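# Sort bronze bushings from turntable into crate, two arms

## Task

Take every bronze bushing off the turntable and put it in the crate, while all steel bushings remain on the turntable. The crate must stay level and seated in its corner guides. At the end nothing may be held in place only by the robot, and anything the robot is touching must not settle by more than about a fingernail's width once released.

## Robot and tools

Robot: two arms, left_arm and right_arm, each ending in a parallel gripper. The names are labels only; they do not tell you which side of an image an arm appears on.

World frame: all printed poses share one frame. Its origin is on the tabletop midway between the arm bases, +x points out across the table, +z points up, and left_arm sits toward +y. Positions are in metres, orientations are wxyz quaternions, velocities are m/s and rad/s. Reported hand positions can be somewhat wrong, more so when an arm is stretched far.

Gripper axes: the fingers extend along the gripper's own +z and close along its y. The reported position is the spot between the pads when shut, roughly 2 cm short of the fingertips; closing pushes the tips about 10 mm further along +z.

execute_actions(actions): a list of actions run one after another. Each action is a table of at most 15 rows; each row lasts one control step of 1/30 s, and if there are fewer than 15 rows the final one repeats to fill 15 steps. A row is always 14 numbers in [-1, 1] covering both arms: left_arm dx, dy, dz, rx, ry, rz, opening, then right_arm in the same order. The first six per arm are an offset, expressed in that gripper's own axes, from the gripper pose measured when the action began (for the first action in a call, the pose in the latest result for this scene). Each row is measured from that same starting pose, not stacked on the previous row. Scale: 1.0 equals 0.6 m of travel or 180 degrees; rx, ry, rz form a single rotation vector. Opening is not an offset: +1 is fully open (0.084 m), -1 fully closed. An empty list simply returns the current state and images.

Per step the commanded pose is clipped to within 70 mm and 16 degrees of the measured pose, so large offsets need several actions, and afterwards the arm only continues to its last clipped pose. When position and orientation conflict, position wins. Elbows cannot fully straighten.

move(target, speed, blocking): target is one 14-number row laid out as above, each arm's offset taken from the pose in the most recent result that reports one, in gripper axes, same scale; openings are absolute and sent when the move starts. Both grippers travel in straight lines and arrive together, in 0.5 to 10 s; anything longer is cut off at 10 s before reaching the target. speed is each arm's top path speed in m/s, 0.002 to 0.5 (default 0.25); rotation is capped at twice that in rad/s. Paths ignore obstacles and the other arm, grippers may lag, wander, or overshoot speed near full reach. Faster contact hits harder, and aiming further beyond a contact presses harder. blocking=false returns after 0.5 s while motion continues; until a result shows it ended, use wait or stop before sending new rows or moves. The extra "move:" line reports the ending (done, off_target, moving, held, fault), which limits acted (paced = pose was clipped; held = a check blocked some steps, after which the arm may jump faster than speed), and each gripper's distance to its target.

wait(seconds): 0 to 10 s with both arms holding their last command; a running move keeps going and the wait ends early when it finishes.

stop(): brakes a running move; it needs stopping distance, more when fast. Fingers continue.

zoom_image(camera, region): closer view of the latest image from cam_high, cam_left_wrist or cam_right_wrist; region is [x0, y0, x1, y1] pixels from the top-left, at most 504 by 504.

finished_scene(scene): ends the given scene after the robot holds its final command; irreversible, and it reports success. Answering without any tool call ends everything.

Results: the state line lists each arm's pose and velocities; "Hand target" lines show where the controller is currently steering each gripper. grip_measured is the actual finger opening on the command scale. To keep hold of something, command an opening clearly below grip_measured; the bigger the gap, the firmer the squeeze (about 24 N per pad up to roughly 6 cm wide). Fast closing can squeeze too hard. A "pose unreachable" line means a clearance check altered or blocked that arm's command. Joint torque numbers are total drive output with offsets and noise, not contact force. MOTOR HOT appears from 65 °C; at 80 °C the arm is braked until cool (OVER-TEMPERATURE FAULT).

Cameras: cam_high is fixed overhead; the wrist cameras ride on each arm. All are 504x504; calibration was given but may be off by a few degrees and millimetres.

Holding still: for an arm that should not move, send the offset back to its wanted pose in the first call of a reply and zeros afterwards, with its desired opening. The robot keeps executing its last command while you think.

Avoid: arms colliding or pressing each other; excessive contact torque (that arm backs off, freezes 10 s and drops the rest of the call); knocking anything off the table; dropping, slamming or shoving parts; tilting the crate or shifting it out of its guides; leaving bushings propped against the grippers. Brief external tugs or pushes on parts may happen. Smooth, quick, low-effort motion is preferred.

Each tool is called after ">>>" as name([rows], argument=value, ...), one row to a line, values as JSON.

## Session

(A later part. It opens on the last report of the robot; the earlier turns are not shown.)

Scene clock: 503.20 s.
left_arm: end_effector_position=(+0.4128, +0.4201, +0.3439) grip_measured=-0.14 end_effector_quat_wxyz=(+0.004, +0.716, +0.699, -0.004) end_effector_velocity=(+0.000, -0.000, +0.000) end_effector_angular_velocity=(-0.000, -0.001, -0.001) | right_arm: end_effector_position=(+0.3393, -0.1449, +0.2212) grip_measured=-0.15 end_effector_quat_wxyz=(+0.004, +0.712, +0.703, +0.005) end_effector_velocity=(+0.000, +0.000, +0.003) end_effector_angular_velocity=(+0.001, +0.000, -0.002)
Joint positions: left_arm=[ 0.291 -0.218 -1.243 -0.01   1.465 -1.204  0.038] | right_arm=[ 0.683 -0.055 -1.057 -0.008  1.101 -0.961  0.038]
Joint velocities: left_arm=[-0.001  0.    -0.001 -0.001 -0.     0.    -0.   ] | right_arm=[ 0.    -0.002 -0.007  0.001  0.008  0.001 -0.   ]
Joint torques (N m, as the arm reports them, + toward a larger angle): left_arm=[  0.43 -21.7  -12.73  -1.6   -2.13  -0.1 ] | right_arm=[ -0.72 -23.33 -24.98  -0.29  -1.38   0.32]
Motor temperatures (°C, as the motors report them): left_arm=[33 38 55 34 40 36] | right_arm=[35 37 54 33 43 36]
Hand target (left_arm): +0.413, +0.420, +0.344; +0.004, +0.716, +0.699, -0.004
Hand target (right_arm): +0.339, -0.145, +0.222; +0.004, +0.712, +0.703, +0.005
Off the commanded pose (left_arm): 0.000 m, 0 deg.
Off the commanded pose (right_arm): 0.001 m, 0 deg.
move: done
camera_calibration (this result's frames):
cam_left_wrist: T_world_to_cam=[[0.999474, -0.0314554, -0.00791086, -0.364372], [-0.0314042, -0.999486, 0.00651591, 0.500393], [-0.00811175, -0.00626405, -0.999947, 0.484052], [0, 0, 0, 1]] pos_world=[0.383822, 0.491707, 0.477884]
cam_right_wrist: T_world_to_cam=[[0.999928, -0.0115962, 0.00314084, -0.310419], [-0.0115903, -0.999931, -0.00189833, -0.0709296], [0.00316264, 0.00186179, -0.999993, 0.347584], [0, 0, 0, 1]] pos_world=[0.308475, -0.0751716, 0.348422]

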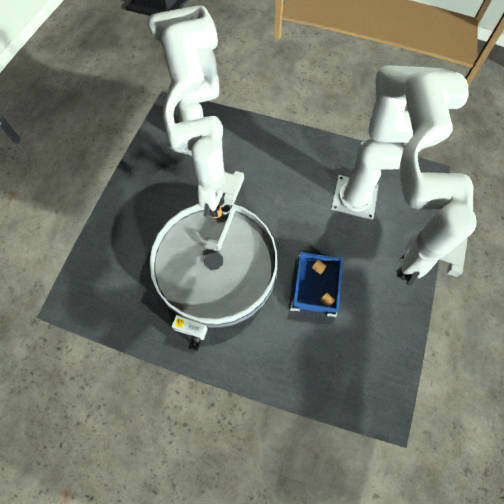

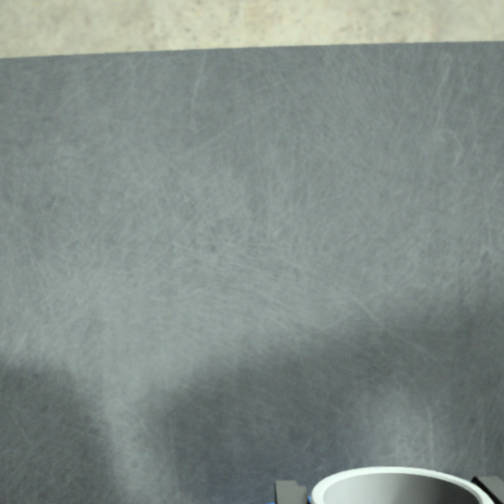

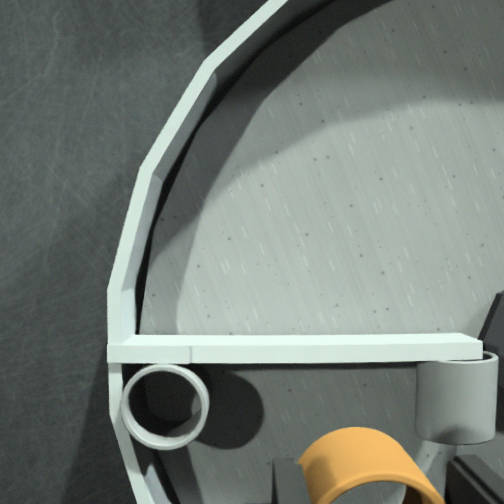

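>>> move(target=[0,0,0,0,0,0,-1, 0.617,0.16,0.085,0,0,0,-1], speed=0.2)

>>> move(target=[0,0,0,0,0,0,-1, 0,-0.04,0.05,0,0,0,-1], speed=0.08)

>>> move(target=[0,0,0,0,0,0,-1, 0,0,0,0,0,0,0.4])

>>> move(target=[0,0,0,0,0,0,-1, 0,0,-0.15,0,0,0,0.4], speed=0.15)

>>> move(target=[0,0,0,0,0,0,-1, -0.75,-0.1,-0.35,0,0,0,0.4], speed=0.25)

Scene clock: 513.10 s.
left_arm: end_effector_position=(+0.4128, +0.4201, +0.3439) grip_measured=-0.14 end_effector_quat_wxyz=(+0.004, +0.716, +0.699, -0.004) end_effector_velocity=(-0.001, +0.000, -0.001) end_effector_angular_velocity=(-0.001, +0.002, -0.000) | right_arm: end_effector_position=(+0.4396, +0.2237, +0.1724) grip_measured=-0.15 end_effector_quat_wxyz=(-0.019, +0.700, +0.692, +0.172) end_effector_velocity=(-0.000, +0.001, -0.005) end_effector_angular_velocity=(-0.001, -0.001, +0.001)
Joint positions: left_arm=[ 0.291 -0.218 -1.243 -0.01   1.465 -1.204  0.038] | right_arm=[ 1.006  1.182 -2.695 -0.01   1.164 -0.64   0.038]
Joint velocities: left_arm=[ 0.001  0.     0.001 -0.     0.001  0.001  0.   ] | right_arm=[ 0.001  0.008  0.001 -0.001 -0.009 -0.     0.   ]
Joint torques (N m, as the arm reports them, + toward a larger angle): left_arm=[  0.21 -20.82 -12.66  -1.12  -2.25   0.05] | right_arm=[ -0.61 -45.25 -25.62  -0.54  -2.17   0.14]
Motor temperatures (°C, as the motors report them): left_arm=[33 38 55 34 40 36] | right_arm=[35 37 54 33 42 36]
Hand target (left_arm): +0.413, +0.420, +0.344; +0.004, +0.716, +0.699, -0.004
Hand target (right_arm): +0.440, +0.224, +0.172; -0.019, +0.700, +0.692, +0.172
Off the commanded pose (left_arm): 0.000 m, 0 deg.
Off the commanded pose (right_arm): 0.001 m, 20 deg; orientation clipped at the last step of the last action.
elbow stopped short (right arm): the move would have taken joint 3 (elbow) straighter than the controller allows; a more bent joint 3 avoids this.
move: off_target (right_arm); limits=paced
camera_calibration (this result's frames):
cam_left_wrist: T_world_to_cam=[[0.999474, -0.0314555, -0.00791086, -0.364372], [-0.0314043, -0.999486, 0.00651594, 0.500393], [-0.00811175, -0.00626407, -0.999947, 0.484052], [0, 0, 0, 1]] pos_world=[0.383822, 0.491707, 0.477884]
cam_right_wrist: T_world_to_cam=[[0.978389, -0.0368297, 0.203464, -0.425758], [0.0196595, -0.962982, -0.268848, 0.322789], [0.205834, 0.267038, -0.941447, 0.139251], [0, 0, 0, 1]] pos_world=[0.381548, 0.257974, 0.304505]

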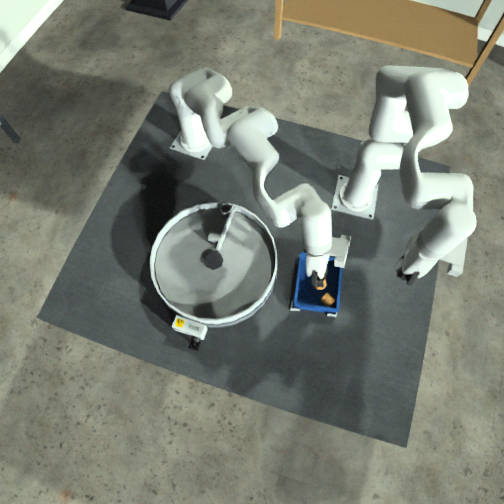

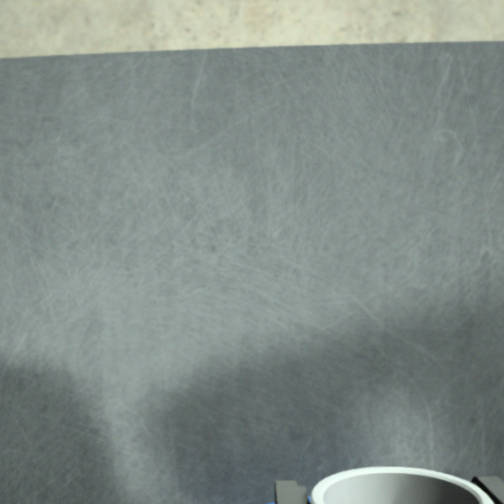

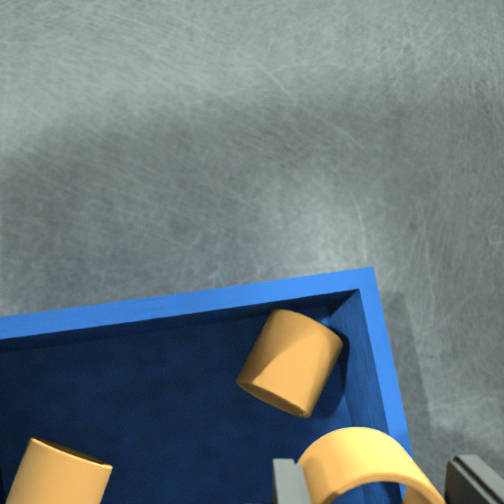

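Scene clock: 514.10 s.
left_arm: end_effector_position=(+0.4128, +0.4201, +0.3439) grip_measured=-0.14 end_effector_quat_wxyz=(+0.004, +0.716, +0.699, -0.004) end_effector_velocity=(-0.000, -0.000, -0.000) end_effector_angular_velocity=(+0.000, +0.001, -0.002) | right_arm: end_effector_position=(+0.4226, +0.2325, +0.1395) grip_measured=-0.15 end_effector_quat_wxyz=(-0.019, +0.700, +0.692, +0.172) end_effector_velocity=(-0.002, -0.000, -0.005) end_effector_angular_velocity=(+0.006, -0.002, +0.000)
Joint positions: left_arm=[ 0.291 -0.218 -1.243 -0.01   1.465 -1.204  0.038] | right_arm=[ 1.032  1.078 -2.413 -0.022  0.988 -0.608  0.038]
Joint velocities: left_arm=[-0.001 -0.     0.001  0.     0.     0.     0.   ] | right_arm=[ 0.001 -0.027  0.065  0.001 -0.044  0.002  0.   ]
Joint torques (N m, as the arm reports them, + toward a larger angle): left_arm=[  0.33 -21.33 -12.8   -0.99  -2.11   0.38] | right_arm=[ -0.78 -44.89 -26.5   -0.27  -2.25   0.32]
Motor temperatures (°C, as the motors report them): left_arm=[33 38 55 34 40 36] | right_arm=[35 37 54 33 42 36]
Hand target (left_arm): +0.413, +0.420, +0.344; +0.004, +0.716, +0.699, -0.004
Hand target (right_arm): +0.422, +0.232, +0.139; -0.019, +0.700, +0.692, +0.172
Off the commanded pose (left_arm): 0.000 m, 0 deg.
Off the commanded pose (right_arm): 0.000 m, 0 deg.
move: done
camera_calibration (this result's frames):
cam_left_wrist: T_world_to_cam=[[0.999474, -0.0314554, -0.00791074, -0.364373], [-0.0314042, -0.999486, 0.00651588, 0.500393], [-0.00811163, -0.00626402, -0.999947, 0.484052], [0, 0, 0, 1]] pos_world=[0.383822, 0.491707, 0.477884]
cam_right_wrist: T_world_to_cam=[[0.978514, -0.0366892, 0.202889, -0.402136], [0.0194944, -0.963168, -0.268193, 0.322742], [0.205256, 0.266386, -0.941758, 0.109815], [0, 0, 0, 1]] pos_world=[0.364664, 0.266848, 0.271565]

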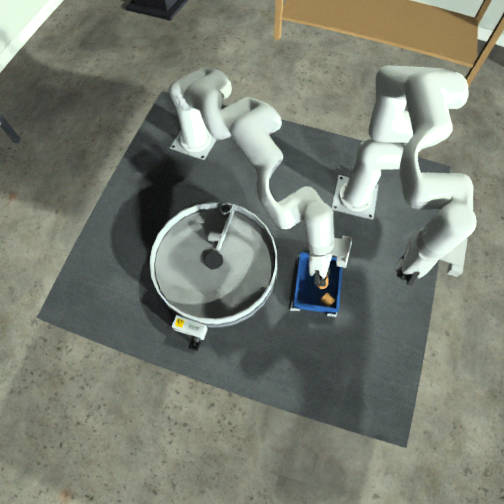

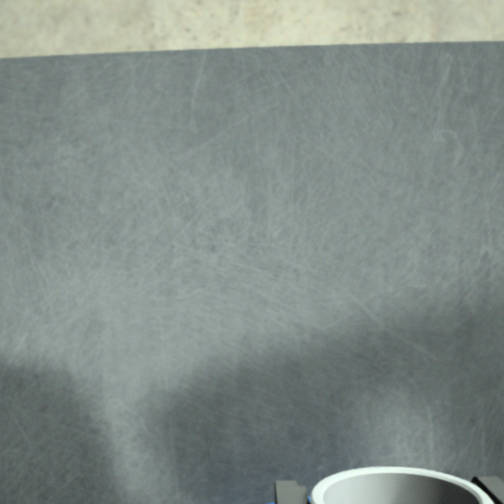

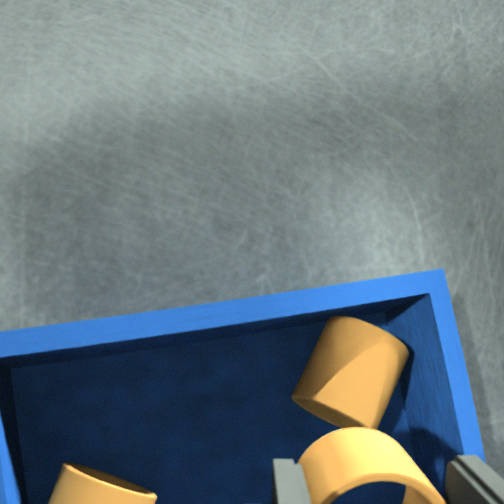

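Scene clock: 514.63 s.
left_arm: end_effector_position=(+0.4128, +0.4201, +0.3439) grip_measured=-0.14 end_effector_quat_wxyz=(+0.004, +0.716, +0.699, -0.004) end_effector_velocity=(-0.000, -0.000, -0.000) end_effector_angular_velocity=(-0.000, +0.001, +0.000) | right_arm: end_effector_position=(+0.4226, +0.2325, +0.1394) grip_measured=+0.39 end_effector_quat_wxyz=(-0.019, +0.700, +0.692, +0.172) end_effector_velocity=(+0.000, +0.000, +0.001) end_effector_angular_velocity=(+0.001, -0.001, +0.001)
Joint positions: left_arm=[ 0.291 -0.218 -1.243 -0.01   1.465 -1.204  0.038] | right_arm=[ 1.032  1.078 -2.413 -0.022  0.988 -0.608  0.061]
Joint velocities: left_arm=[ 0. -0.  0. -0.  0. -0.  0.] | right_arm=[ 0.    -0.001 -0.001  0.001 -0.    -0.001  0.   ]
Joint torques (N m, as the arm reports them, + toward a larger angle): left_arm=[  0.44 -21.68 -12.88  -1.17  -2.27   0.05] | right_arm=[ -0.43 -44.13 -25.68  -0.16  -2.     0.34]
Motor temperatures (°C, as the motors report them): left_arm=[33 38 55 34 40 36] | right_arm=[35 38 54 33 42 36]
Hand target (left_arm): +0.413, +0.420, +0.344; +0.004, +0.716, +0.699, -0.004
Hand target (right_arm): +0.423, +0.232, +0.139; -0.019, +0.700, +0.692, +0.172
Off the commanded pose (left_arm): 0.000 m, 0 deg.
Off the commanded pose (right_arm): 0.000 m, 0 deg.
move: done
camera_calibration (this result's frames):
cam_left_wrist: T_world_to_cam=[[0.999474, -0.0314554, -0.00791079, -0.364373], [-0.0314042, -0.999486, 0.00651591, 0.500393], [-0.00811168, -0.00626405, -0.999947, 0.484052], [0, 0, 0, 1]] pos_world=[0.383822, 0.491707, 0.477884]
cam_right_wrist: T_world_to_cam=[[0.978513, -0.0366937, 0.202894, -0.402138], [0.0194926, -0.963166, -0.268199, 0.322742], [0.205262, 0.266391, -0.941756, 0.109805], [0, 0, 0, 1]] pos_world=[0.364668, 0.266847, 0.27156]

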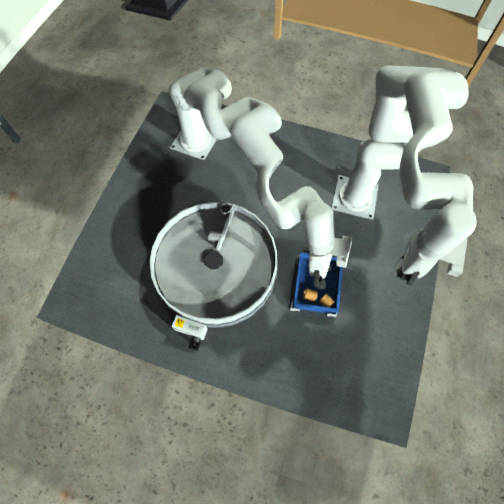

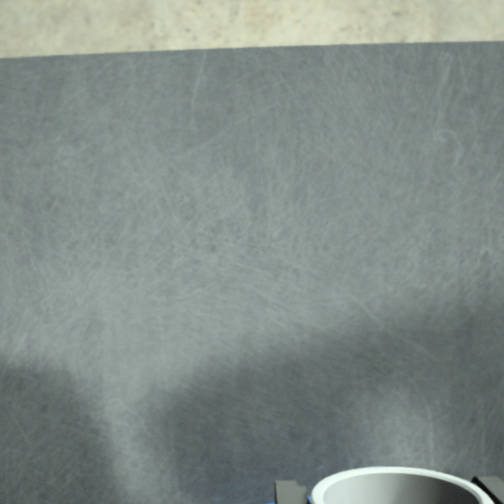

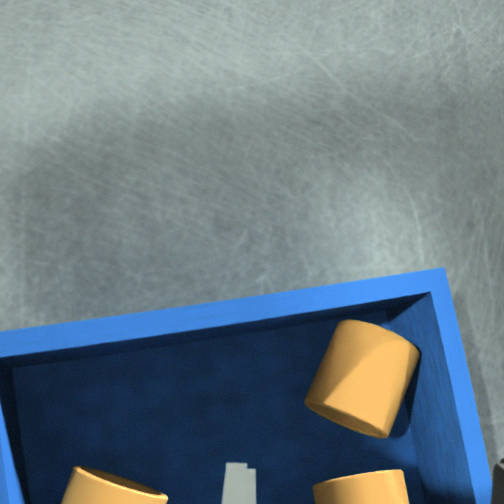

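Scene clock: 515.73 s.
left_arm: end_effector_position=(+0.4128, +0.4201, +0.3439) grip_measured=-0.14 end_effector_quat_wxyz=(+0.004, +0.716, +0.699, -0.004) end_effector_velocity=(+0.000, -0.001, -0.000) end_effector_angular_velocity=(-0.001, +0.001, -0.002) | right_arm: end_effector_position=(+0.4033, +0.2085, +0.2229) grip_measured=+0.39 end_effector_quat_wxyz=(-0.019, +0.701, +0.693, +0.171) end_effector_velocity=(+0.002, +0.002, +0.012) end_effector_angular_velocity=(+0.016, -0.014, +0.000)
Joint positions: left_arm=[ 0.291 -0.218 -1.243 -0.01   1.465 -1.204  0.038] | right_arm=[ 1.034  0.829 -2.216 -0.022  1.042 -0.606  0.061]
Joint velocities: left_arm=[-0.002 -0.     0.001 -0.001  0.001 -0.     0.   ] | right_arm=[ 0.    -0.012 -0.003 -0.002 -0.006  0.     0.   ]
Joint torques (N m, as the arm reports them, + toward a larger angle): left_arm=[  0.08 -20.92 -12.66  -1.04  -2.18   0.39] | right_arm=[ -0.63 -41.19 -25.4   -0.41  -1.97   0.18]
Motor temperatures (°C, as the motors report them): left_arm=[33 38 55 34 40 36] | right_arm=[35 38 54 33 42 36]
Hand target (left_arm): +0.413, +0.420, +0.344; +0.004, +0.716, +0.699, -0.004
Hand target (right_arm): +0.403, +0.209, +0.224; -0.019, +0.700, +0.692, +0.172
Off the commanded pose (left_arm): 0.000 m, 0 deg.
Off the commanded pose (right_arm): 0.001 m, 0 deg.
move: done
camera_calibration (this result's frames):
cam_left_wrist: T_world_to_cam=[[0.999474, -0.0314554, -0.00791097, -0.364372], [-0.0314042, -0.999486, 0.00651592, 0.500393], [-0.00811186, -0.00626406, -0.999947, 0.484052], [0, 0, 0, 1]] pos_world=[0.383822, 0.491707, 0.477884]
cam_right_wrist: T_world_to_cam=[[0.978719, -0.0364571, 0.201941, -0.400959], [0.0191669, -0.963548, -0.266846, 0.322332], [0.204308, 0.265038, -0.942344, 0.199546], [0, 0, 0, 1]] pos_world=[0.34548, 0.243077, 0.355024]

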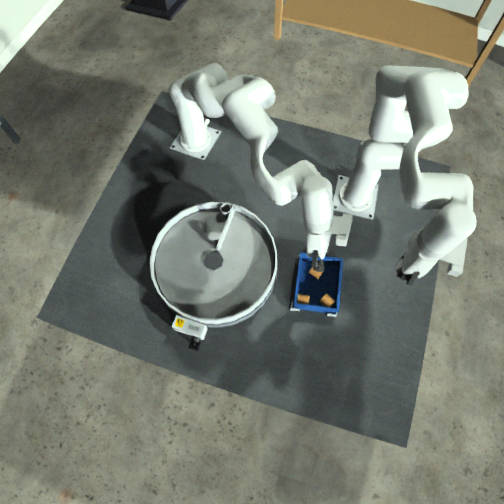

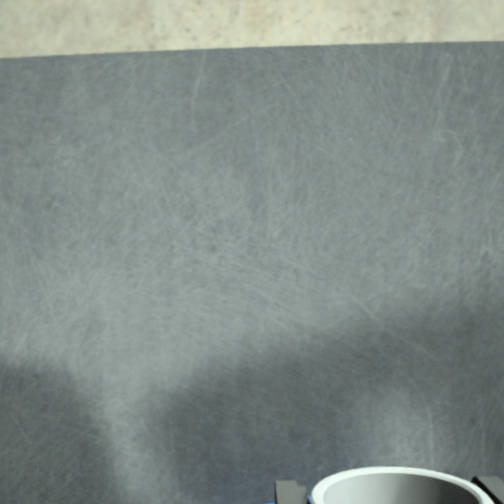

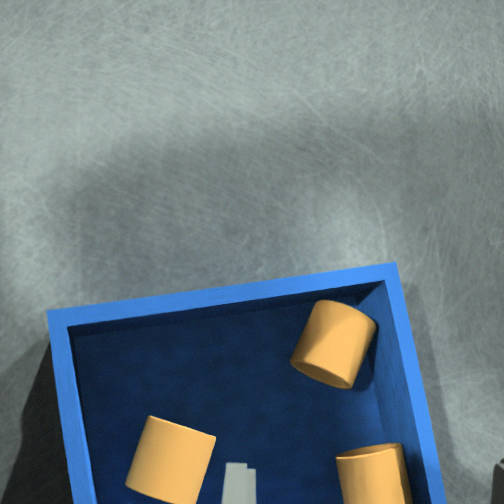

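Scene clock: 518.33 s.
left_arm: end_effector_position=(+0.4128, +0.4201, +0.3439) grip_measured=-0.14 end_effector_quat_wxyz=(+0.004, +0.716, +0.699, -0.004) end_effector_velocity=(-0.000, +0.000, +0.000) end_effector_angular_velocity=(-0.000, +0.001, +0.001) | right_arm: end_effector_position=(+0.3087, -0.2782, +0.2879) grip_measured=+0.39 end_effector_quat_wxyz=(-0.018, +0.701, +0.693, +0.170) end_effector_velocity=(-0.000, -0.002, +0.002) end_effector_angular_velocity=(+0.000, -0.004, +0.000)
Joint positions: left_arm=[ 0.291 -0.218 -1.243 -0.01   1.465 -1.204  0.038] | right_arm=[ 0.308 -0.623 -0.66   0.248  1.021 -1.442  0.061]
Joint velocities: left_arm=[ 0.001  0.    -0.001 -0.     0.001  0.     0.   ] | right_arm=[-0.007 -0.005 -0.     0.001  0.003 -0.007 -0.   ]
Joint torques (N m, as the arm reports them, + toward a larger angle): left_arm=[ -0.39 -20.96 -12.93  -1.24  -2.31  -0.01] | right_arm=[ -0.55 -10.06 -25.3   -0.09  -1.77   0.18]
Motor temperatures (°C, as the motors report them): left_arm=[33 38 55 34 40 36] | right_arm=[35 38 54 33 42 36]
Hand target (left_arm): +0.413, +0.420, +0.344; +0.004, +0.716, +0.699, -0.004
Hand target (right_arm): +0.309, -0.278, +0.288; -0.018, +0.701, +0.692, +0.171
Off the commanded pose (left_arm): 0.000 m, 0 deg.
Off the commanded pose (right_arm): 0.001 m, 0 deg.
move: done
camera_calibration (this result's frames):
cam_left_wrist: T_world_to_cam=[[0.999474, -0.0314552, -0.00791121, -0.364372], [-0.031404, -0.999486, 0.0065161, 0.500393], [-0.0081121, -0.00626422, -0.999947, 0.484053], [0, 0, 0, 1]] pos_world=[0.383822, 0.491707, 0.477884]
cam_right_wrist: T_world_to_cam=[[0.978744, -0.0363219, 0.201845, -0.33917], [0.0189013, -0.964028, -0.265128, -0.12801], [0.204214, 0.263308, -0.94285, 0.408813], [0, 0, 0, 1]] pos_world=[0.250895, -0.243368, 0.419969]

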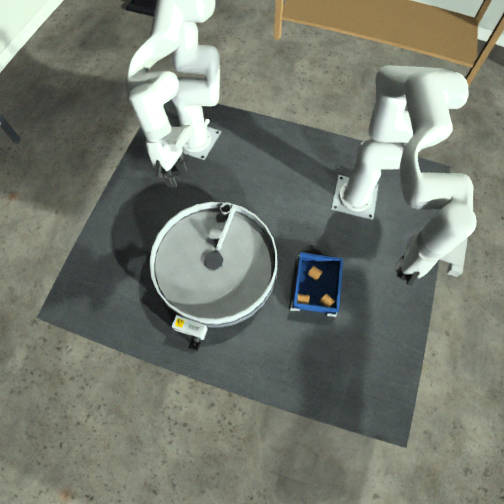

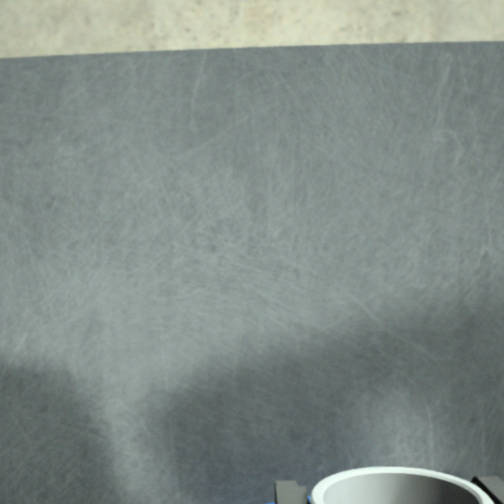

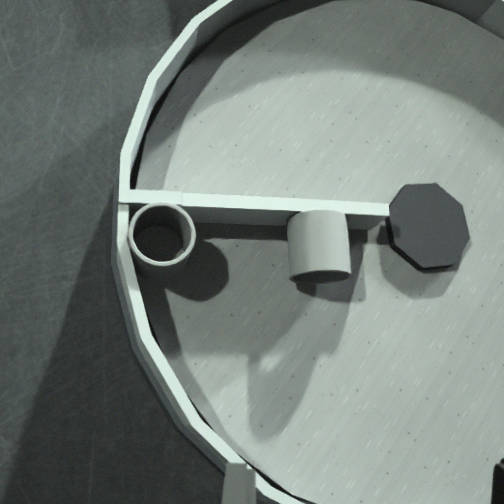

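>>> move(target=[-0.75,0.035,0.3,0,0,0,-1, 0,0,0,0,0,0,0.4], speed=0.2)

>>> move(target=[0,0,0.115,0,0,0,-1, 0,0,0,0,0,0,0.4], speed=0.05)

>>> move(target=[0,0,0,0,0,0,0.6, 0,0,0,0,0,0,0.4])

>>> move(target=[0,0,-0.3,0,0,0,0.6, 0,0,0,0,0,0,0.4], speed=0.15)

>>> move(target=[0.6,0,-0.1,0,0,0,0.6, 0,0,0,0,0,0,0.4], speed=0.25)

Scene clock: 528.77 s.
left_arm: end_effector_position=(+0.4230, -0.0320, +0.1704) grip_measured=-0.14 end_effector_quat_wxyz=(+0.005, +0.716, +0.698, -0.004) end_effector_velocity=(-0.002, -0.000, -0.003) end_effector_angular_velocity=(+0.005, +0.006, -0.001) | right_arm: end_effector_position=(+0.3087, -0.2782, +0.2879) grip_measured=+0.39 end_effector_quat_wxyz=(-0.018, +0.701, +0.693, +0.170) end_effector_velocity=(-0.001, -0.000, -0.001) end_effector_angular_velocity=(-0.002, +0.002, +0.003)
Joint positions: left_arm=[-0.713  0.173 -1.182 -0.012  1.001 -2.202  0.038] | right_arm=[ 0.308 -0.623 -0.66   0.248  1.021 -1.442  0.061]
Joint velocities: left_arm=[-0.003  0.007 -0.    -0.     0.001 -0.002  0.   ] | right_arm=[ 0.     0.001  0.    -0.001  0.002 -0.002  0.   ]
Joint torques (N m, as the arm reports them, + toward a larger angle): left_arm=[  0.11 -31.28 -12.49  -1.34  -2.23   0.28] | right_arm=[ -0.52 -10.07 -25.56  -0.03  -1.6    0.24]
Motor temperatures (°C, as the motors report them): left_arm=[33 38 55 34 40 36] | right_arm=[35 37 55 33 42 36]
Hand target (left_arm): +0.423, -0.032, +0.170; +0.005, +0.716, +0.698, -0.004
Hand target (right_arm): +0.309, -0.278, +0.288; -0.018, +0.701, +0.693, +0.170
Off the commanded pose (left_arm): 0.001 m, 0 deg.
Off the commanded pose (right_arm): 0.000 m, 0 deg.
move: done
camera_calibration (this result's frames):
cam_left_wrist: T_world_to_cam=[[0.999477, -0.0317632, -0.00611291, -0.390497], [-0.0317147, -0.999466, 0.00787302, 0.0499185], [-0.00635972, -0.00767503, -0.99995, 0.307105], [0, 0, 0, 1]] pos_world=[0.393829, 0.0398455, 0.30431]
cam_right_wrist: T_world_to_cam=[[0.978744, -0.0363222, 0.201846, -0.339171], [0.0189012, -0.964028, -0.265129, -0.12801], [0.204215, 0.263308, -0.94285, 0.408813], [0, 0, 0, 1]] pos_world=[0.250895, -0.243369, 0.41997]

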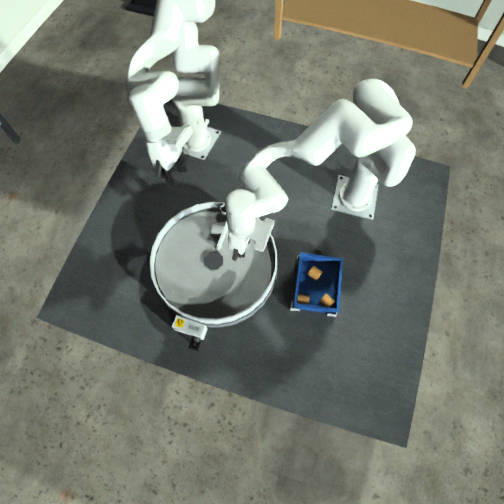

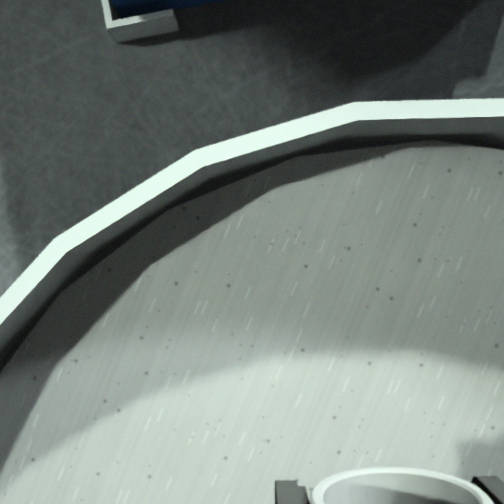

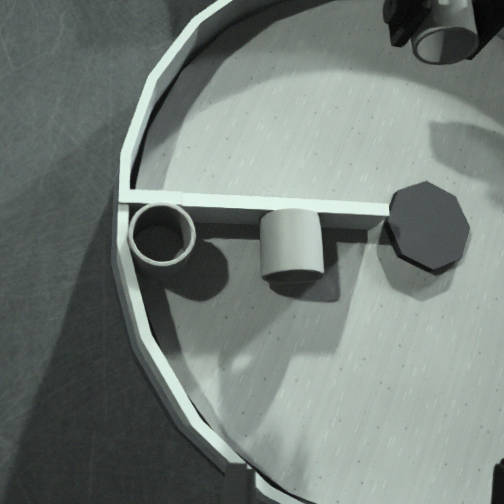

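Scene clock: 530.47 s.
left_arm: end_effector_position=(+0.4232, -0.0332, +0.1018) grip_measured=-0.14 end_effector_quat_wxyz=(+0.005, +0.716, +0.698, -0.004) end_effector_velocity=(+0.001, -0.000, -0.001) end_effector_angular_velocity=(-0.002, -0.002, +0.000) | right_arm: end_effector_position=(+0.3087, -0.2782, +0.2879) grip_measured=+0.39 end_effector_quat_wxyz=(-0.018, +0.701, +0.693, +0.170) end_effector_velocity=(-0.000, +0.000, -0.001) end_effector_angular_velocity=(+0.001, +0.002, -0.000)
Joint positions: left_arm=[-0.715  0.274 -1.104 -0.013  0.822 -2.201  0.038] | right_arm=[ 0.308 -0.623 -0.66   0.248  1.021 -1.442  0.061]
Joint velocities: left_arm=[ 0.     0.002  0.001 -0.    -0.005 -0.    -0.   ] | right_arm=[ 0.     0.002  0.     0.002  0.    -0.    -0.   ]
Joint torques (N m, as the arm reports them, + toward a larger angle): left_arm=[  0.38 -32.46 -10.91  -1.14  -1.84   0.18] | right_arm=[ -0.85 -10.08 -25.23  -0.1   -1.81   0.37]
Motor temperatures (°C, as the motors report them): left_arm=[33 38 55 34 40 36] | right_arm=[35 37 55 33 42 36]
Hand target (left_arm): +0.423, -0.033, +0.101; +0.005, +0.716, +0.698, -0.004
Hand target (right_arm): +0.309, -0.278, +0.288; -0.018, +0.701, +0.693, +0.170
Off the commanded pose (left_arm): 0.001 m, 0 deg.
Off the commanded pose (right_arm): 0.000 m, 0 deg.
move: done
camera_calibration (this result's frames):
cam_left_wrist: T_world_to_cam=[[0.999471, -0.0319954, -0.00582727, -0.39117], [-0.0319464, -0.999455, 0.00831325, 0.0493315], [-0.00609008, -0.00812269, -0.999948, 0.238366], [0, 0, 0, 1]] pos_world=[0.39399, 0.0387252, 0.235664]
cam_right_wrist: T_world_to_cam=[[0.978744, -0.0363223, 0.201846, -0.339171], [0.0189011, -0.964028, -0.265129, -0.12801], [0.204215, 0.263308, -0.94285, 0.408813], [0, 0, 0, 1]] pos_world=[0.250895, -0.243369, 0.41997]

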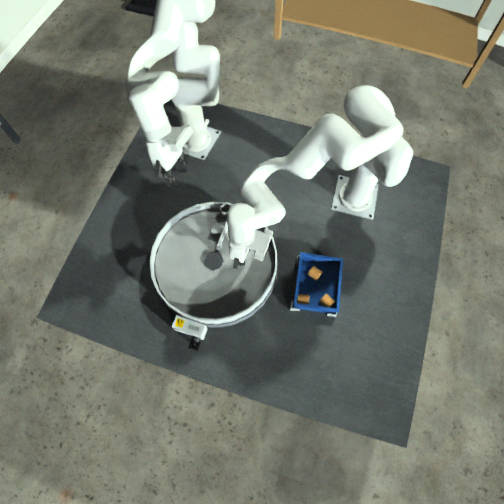

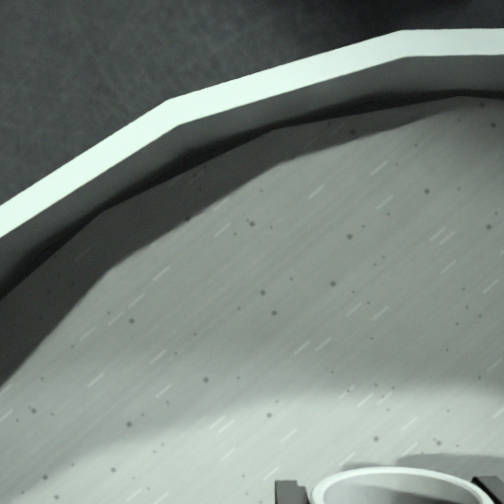

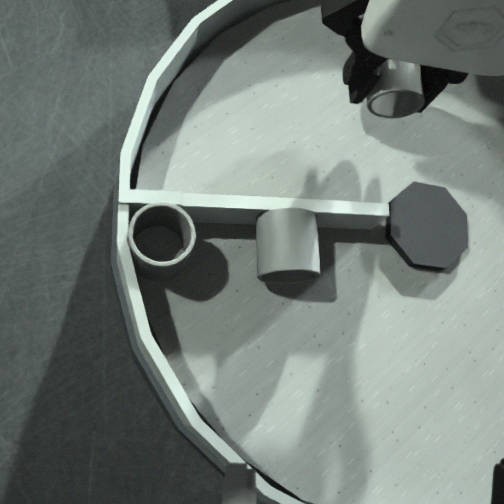

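Scene clock: 531.00 s.
left_arm: end_effector_position=(+0.4232, -0.0332, +0.1019) grip_measured=+0.59 end_effector_quat_wxyz=(+0.005, +0.716, +0.698, -0.004) end_effector_velocity=(-0.001, +0.000, -0.001) end_effector_angular_velocity=(+0.002, +0.002, +0.000) | right_arm: end_effector_position=(+0.3087, -0.2782, +0.2879) grip_measured=+0.39 end_effector_quat_wxyz=(-0.018, +0.701, +0.693, +0.170) end_effector_velocity=(+0.000, +0.000, +0.001) end_effector_angular_velocity=(+0.001, -0.002, +0.000)
Joint positions: left_arm=[-0.715  0.274 -1.104 -0.013  0.822 -2.201  0.069] | right_arm=[ 0.308 -0.623 -0.66   0.248  1.021 -1.442  0.061]
Joint velocities: left_arm=[-0.     0.     0.001  0.     0.001 -0.     0.   ] | right_arm=[ 0.    -0.001 -0.001  0.001 -0.001 -0.001  0.   ]
Joint torques (N m, as the arm reports them, + toward a larger angle): left_arm=[  0.45 -32.11 -11.21  -1.19  -2.17   0.08] | right_arm=[ -0.72 -10.23 -25.43  -0.11  -1.62   0.25]
Motor temperatures (°C, as the motors report them): left_arm=[33 39 55 34 40 36] | right_arm=[35 37 55 33 42 36]
Hand target (left_arm): +0.423, -0.033, +0.102; +0.005, +0.716, +0.698, -0.004
Hand target (right_arm): +0.309, -0.278, +0.288; -0.018, +0.701, +0.693, +0.170
Off the commanded pose (left_arm): 0.000 m, 0 deg.
Off the commanded pose (right_arm): 0.000 m, 0 deg.
move: done
camera_calibration (this result's frames):
cam_left_wrist: T_world_to_cam=[[0.999471, -0.0319948, -0.00576056, -0.391194], [-0.0319461, -0.999455, 0.00836222, 0.0493133], [-0.00602497, -0.00817377, -0.999948, 0.238372], [0, 0, 0, 1]] pos_world=[0.393999, 0.0387187, 0.235694]
cam_right_wrist: T_world_to_cam=[[0.978744, -0.0363224, 0.201845, -0.339171], [0.0189009, -0.964028, -0.265129, -0.12801], [0.204215, 0.263308, -0.94285, 0.408813], [0, 0, 0, 1]] pos_world=[0.250895, -0.243369, 0.41997]

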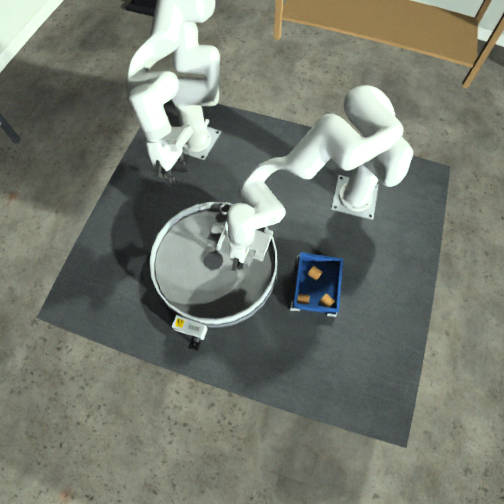

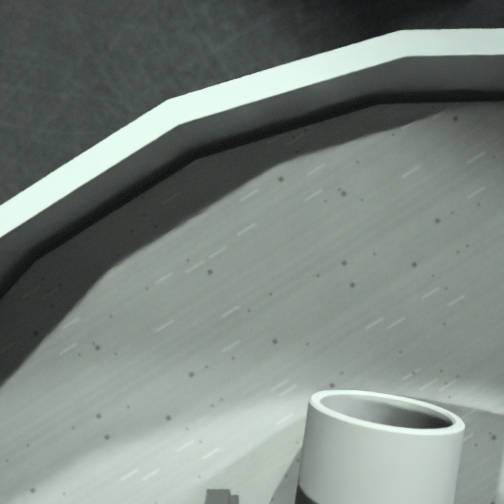

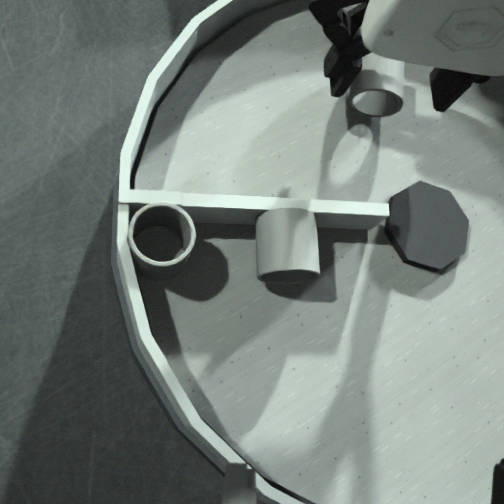

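Scene clock: 532.60 s.
left_arm: end_effector_position=(+0.4228, -0.0301, +0.2808) grip_measured=+0.59 end_effector_quat_wxyz=(+0.004, +0.716, +0.699, -0.004) end_effector_velocity=(-0.000, -0.001, +0.004) end_effector_angular_velocity=(+0.001, +0.001, -0.002) | right_arm: end_effector_position=(+0.3087, -0.2782, +0.2879) grip_measured=+0.39 end_effector_quat_wxyz=(-0.018, +0.701, +0.693, +0.170) end_effector_velocity=(+0.000, -0.000, +0.000) end_effector_angular_velocity=(-0.001, -0.002, +0.001)
Joint positions: left_arm=[-0.71   0.097 -1.407 -0.01   1.303 -2.203  0.069] | right_arm=[ 0.308 -0.623 -0.66   0.248  1.021 -1.442  0.061]
Joint velocities: left_arm=[-0.001  0.002 -0.014  0.     0.014  0.     0.   ] | right_arm=[-0.    -0.001  0.001 -0.001 -0.001 -0.001 -0.   ]
Joint torques (N m, as the arm reports them, + toward a larger angle): left_arm=[  0.23 -29.78 -12.75  -1.02  -2.34   0.27] | right_arm=[ -0.45 -10.   -25.29  -0.04  -1.97   0.28]
Motor temperatures (°C, as the motors report them): left_arm=[33 39 55 34 40 36] | right_arm=[35 37 55 33 42 36]
Hand target (left_arm): +0.423, -0.030, +0.282; +0.005, +0.716, +0.699, -0.004
Hand target (right_arm): +0.309, -0.278, +0.288; -0.018, +0.701, +0.693, +0.170
Off the commanded pose (left_arm): 0.001 m, 0 deg.
Off the commanded pose (right_arm): 0.000 m, 0 deg.
move: done
camera_calibration (this result's frames):
cam_left_wrist: T_world_to_cam=[[0.999487, -0.0313083, -0.00670937, -0.389308], [-0.0312601, -0.999486, 0.00717782, 0.0509197], [-0.00693064, -0.00696441, -0.999952, 0.417744], [0, 0, 0, 1]] pos_world=[0.393596, 0.0416142, 0.414746]
cam_right_wrist: T_world_to_cam=[[0.978744, -0.0363223, 0.201845, -0.339171], [0.0189011, -0.964028, -0.265129, -0.12801], [0.204215, 0.263308, -0.94285, 0.408813], [0, 0, 0, 1]] pos_world=[0.250895, -0.243369, 0.41997]

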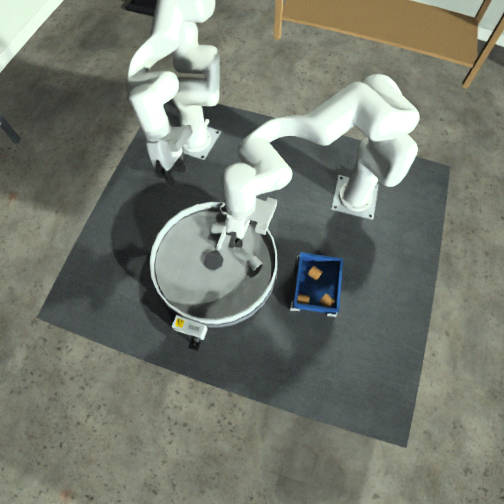

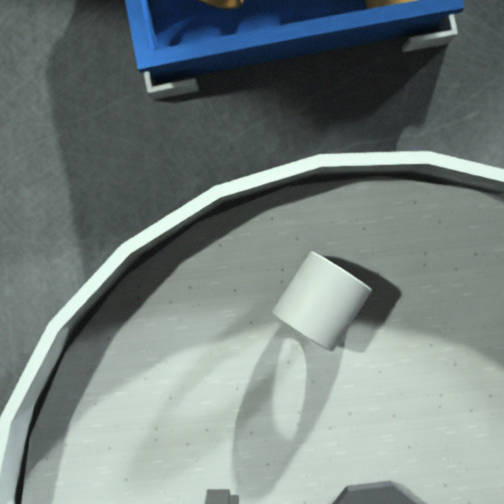

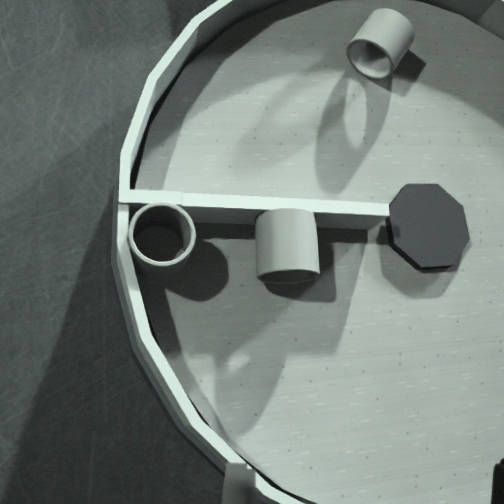

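Scene clock: 534.60 s.
left_arm: end_effector_position=(+0.4313, +0.3297, +0.3357) grip_measured=+0.59 end_effector_quat_wxyz=(+0.004, +0.716, +0.698, -0.004) end_effector_velocity=(+0.000, +0.002, +0.001) end_effector_angular_velocity=(-0.001, +0.000, +0.001) | right_arm: end_effector_position=(+0.3087, -0.2782, +0.2879) grip_measured=+0.39 end_effector_quat_wxyz=(-0.018, +0.701, +0.693, +0.170) end_effector_velocity=(+0.000, -0.000, +0.000) end_effector_angular_velocity=(+0.000, -0.001, +0.000)
Joint positions: left_arm=[ 0.068 -0.23  -1.208 -0.011  1.439 -1.427  0.069] | right_arm=[ 0.308 -0.623 -0.66   0.248  1.021 -1.442  0.061]
Joint velocities: left_arm=[ 0.006  0.002 -0.003 -0.001  0.002  0.005 -0.   ] | right_arm=[ 0.    -0.001  0.    -0.    -0.    -0.     0.   ]
Joint torques (N m, as the arm reports them, + toward a larger angle): left_arm=[  0.36 -20.21 -12.36  -1.18  -2.11   0.37] | right_arm=[ -0.48 -10.15 -25.35   0.06  -1.65   0.31]
Motor temperatures (°C, as the motors report them): left_arm=[33 39 55 34 40 36] | right_arm=[35 37 55 33 42 36]
Hand target (left_arm): +0.431, +0.330, +0.336; +0.004, +0.715, +0.699, -0.004
Hand target (right_arm): +0.309, -0.278, +0.288; -0.018, +0.701, +0.693, +0.170
Off the commanded pose (left_arm): 0.001 m, 0 deg.
Off the commanded pose (right_arm): 0.000 m, 0 deg.
move: done
camera_calibration (this result's frames):
cam_left_wrist: T_world_to_cam=[[0.999468, -0.0316484, -0.00786263, -0.38573], [-0.0315985, -0.99948, 0.00639928, 0.410798], [-0.00806107, -0.00614743, -0.999949, 0.475441], [0, 0, 0, 1]] pos_world=[0.402338, 0.401299, 0.469755]
cam_right_wrist: T_world_to_cam=[[0.978744, -0.0363222, 0.201845, -0.339171], [0.0189011, -0.964028, -0.265128, -0.12801], [0.204215, 0.263308, -0.94285, 0.408813], [0, 0, 0, 1]] pos_world=[0.250895, -0.243369, 0.41997]

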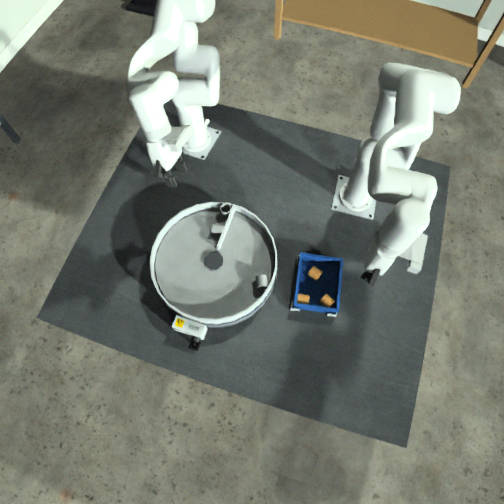

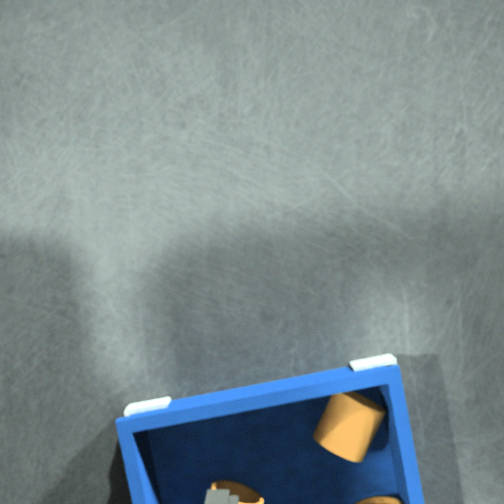

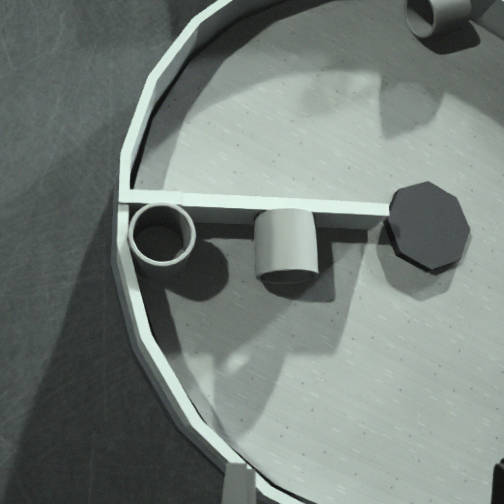

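>>> finished_scene(scene=2)

The scene is finished: the task was done.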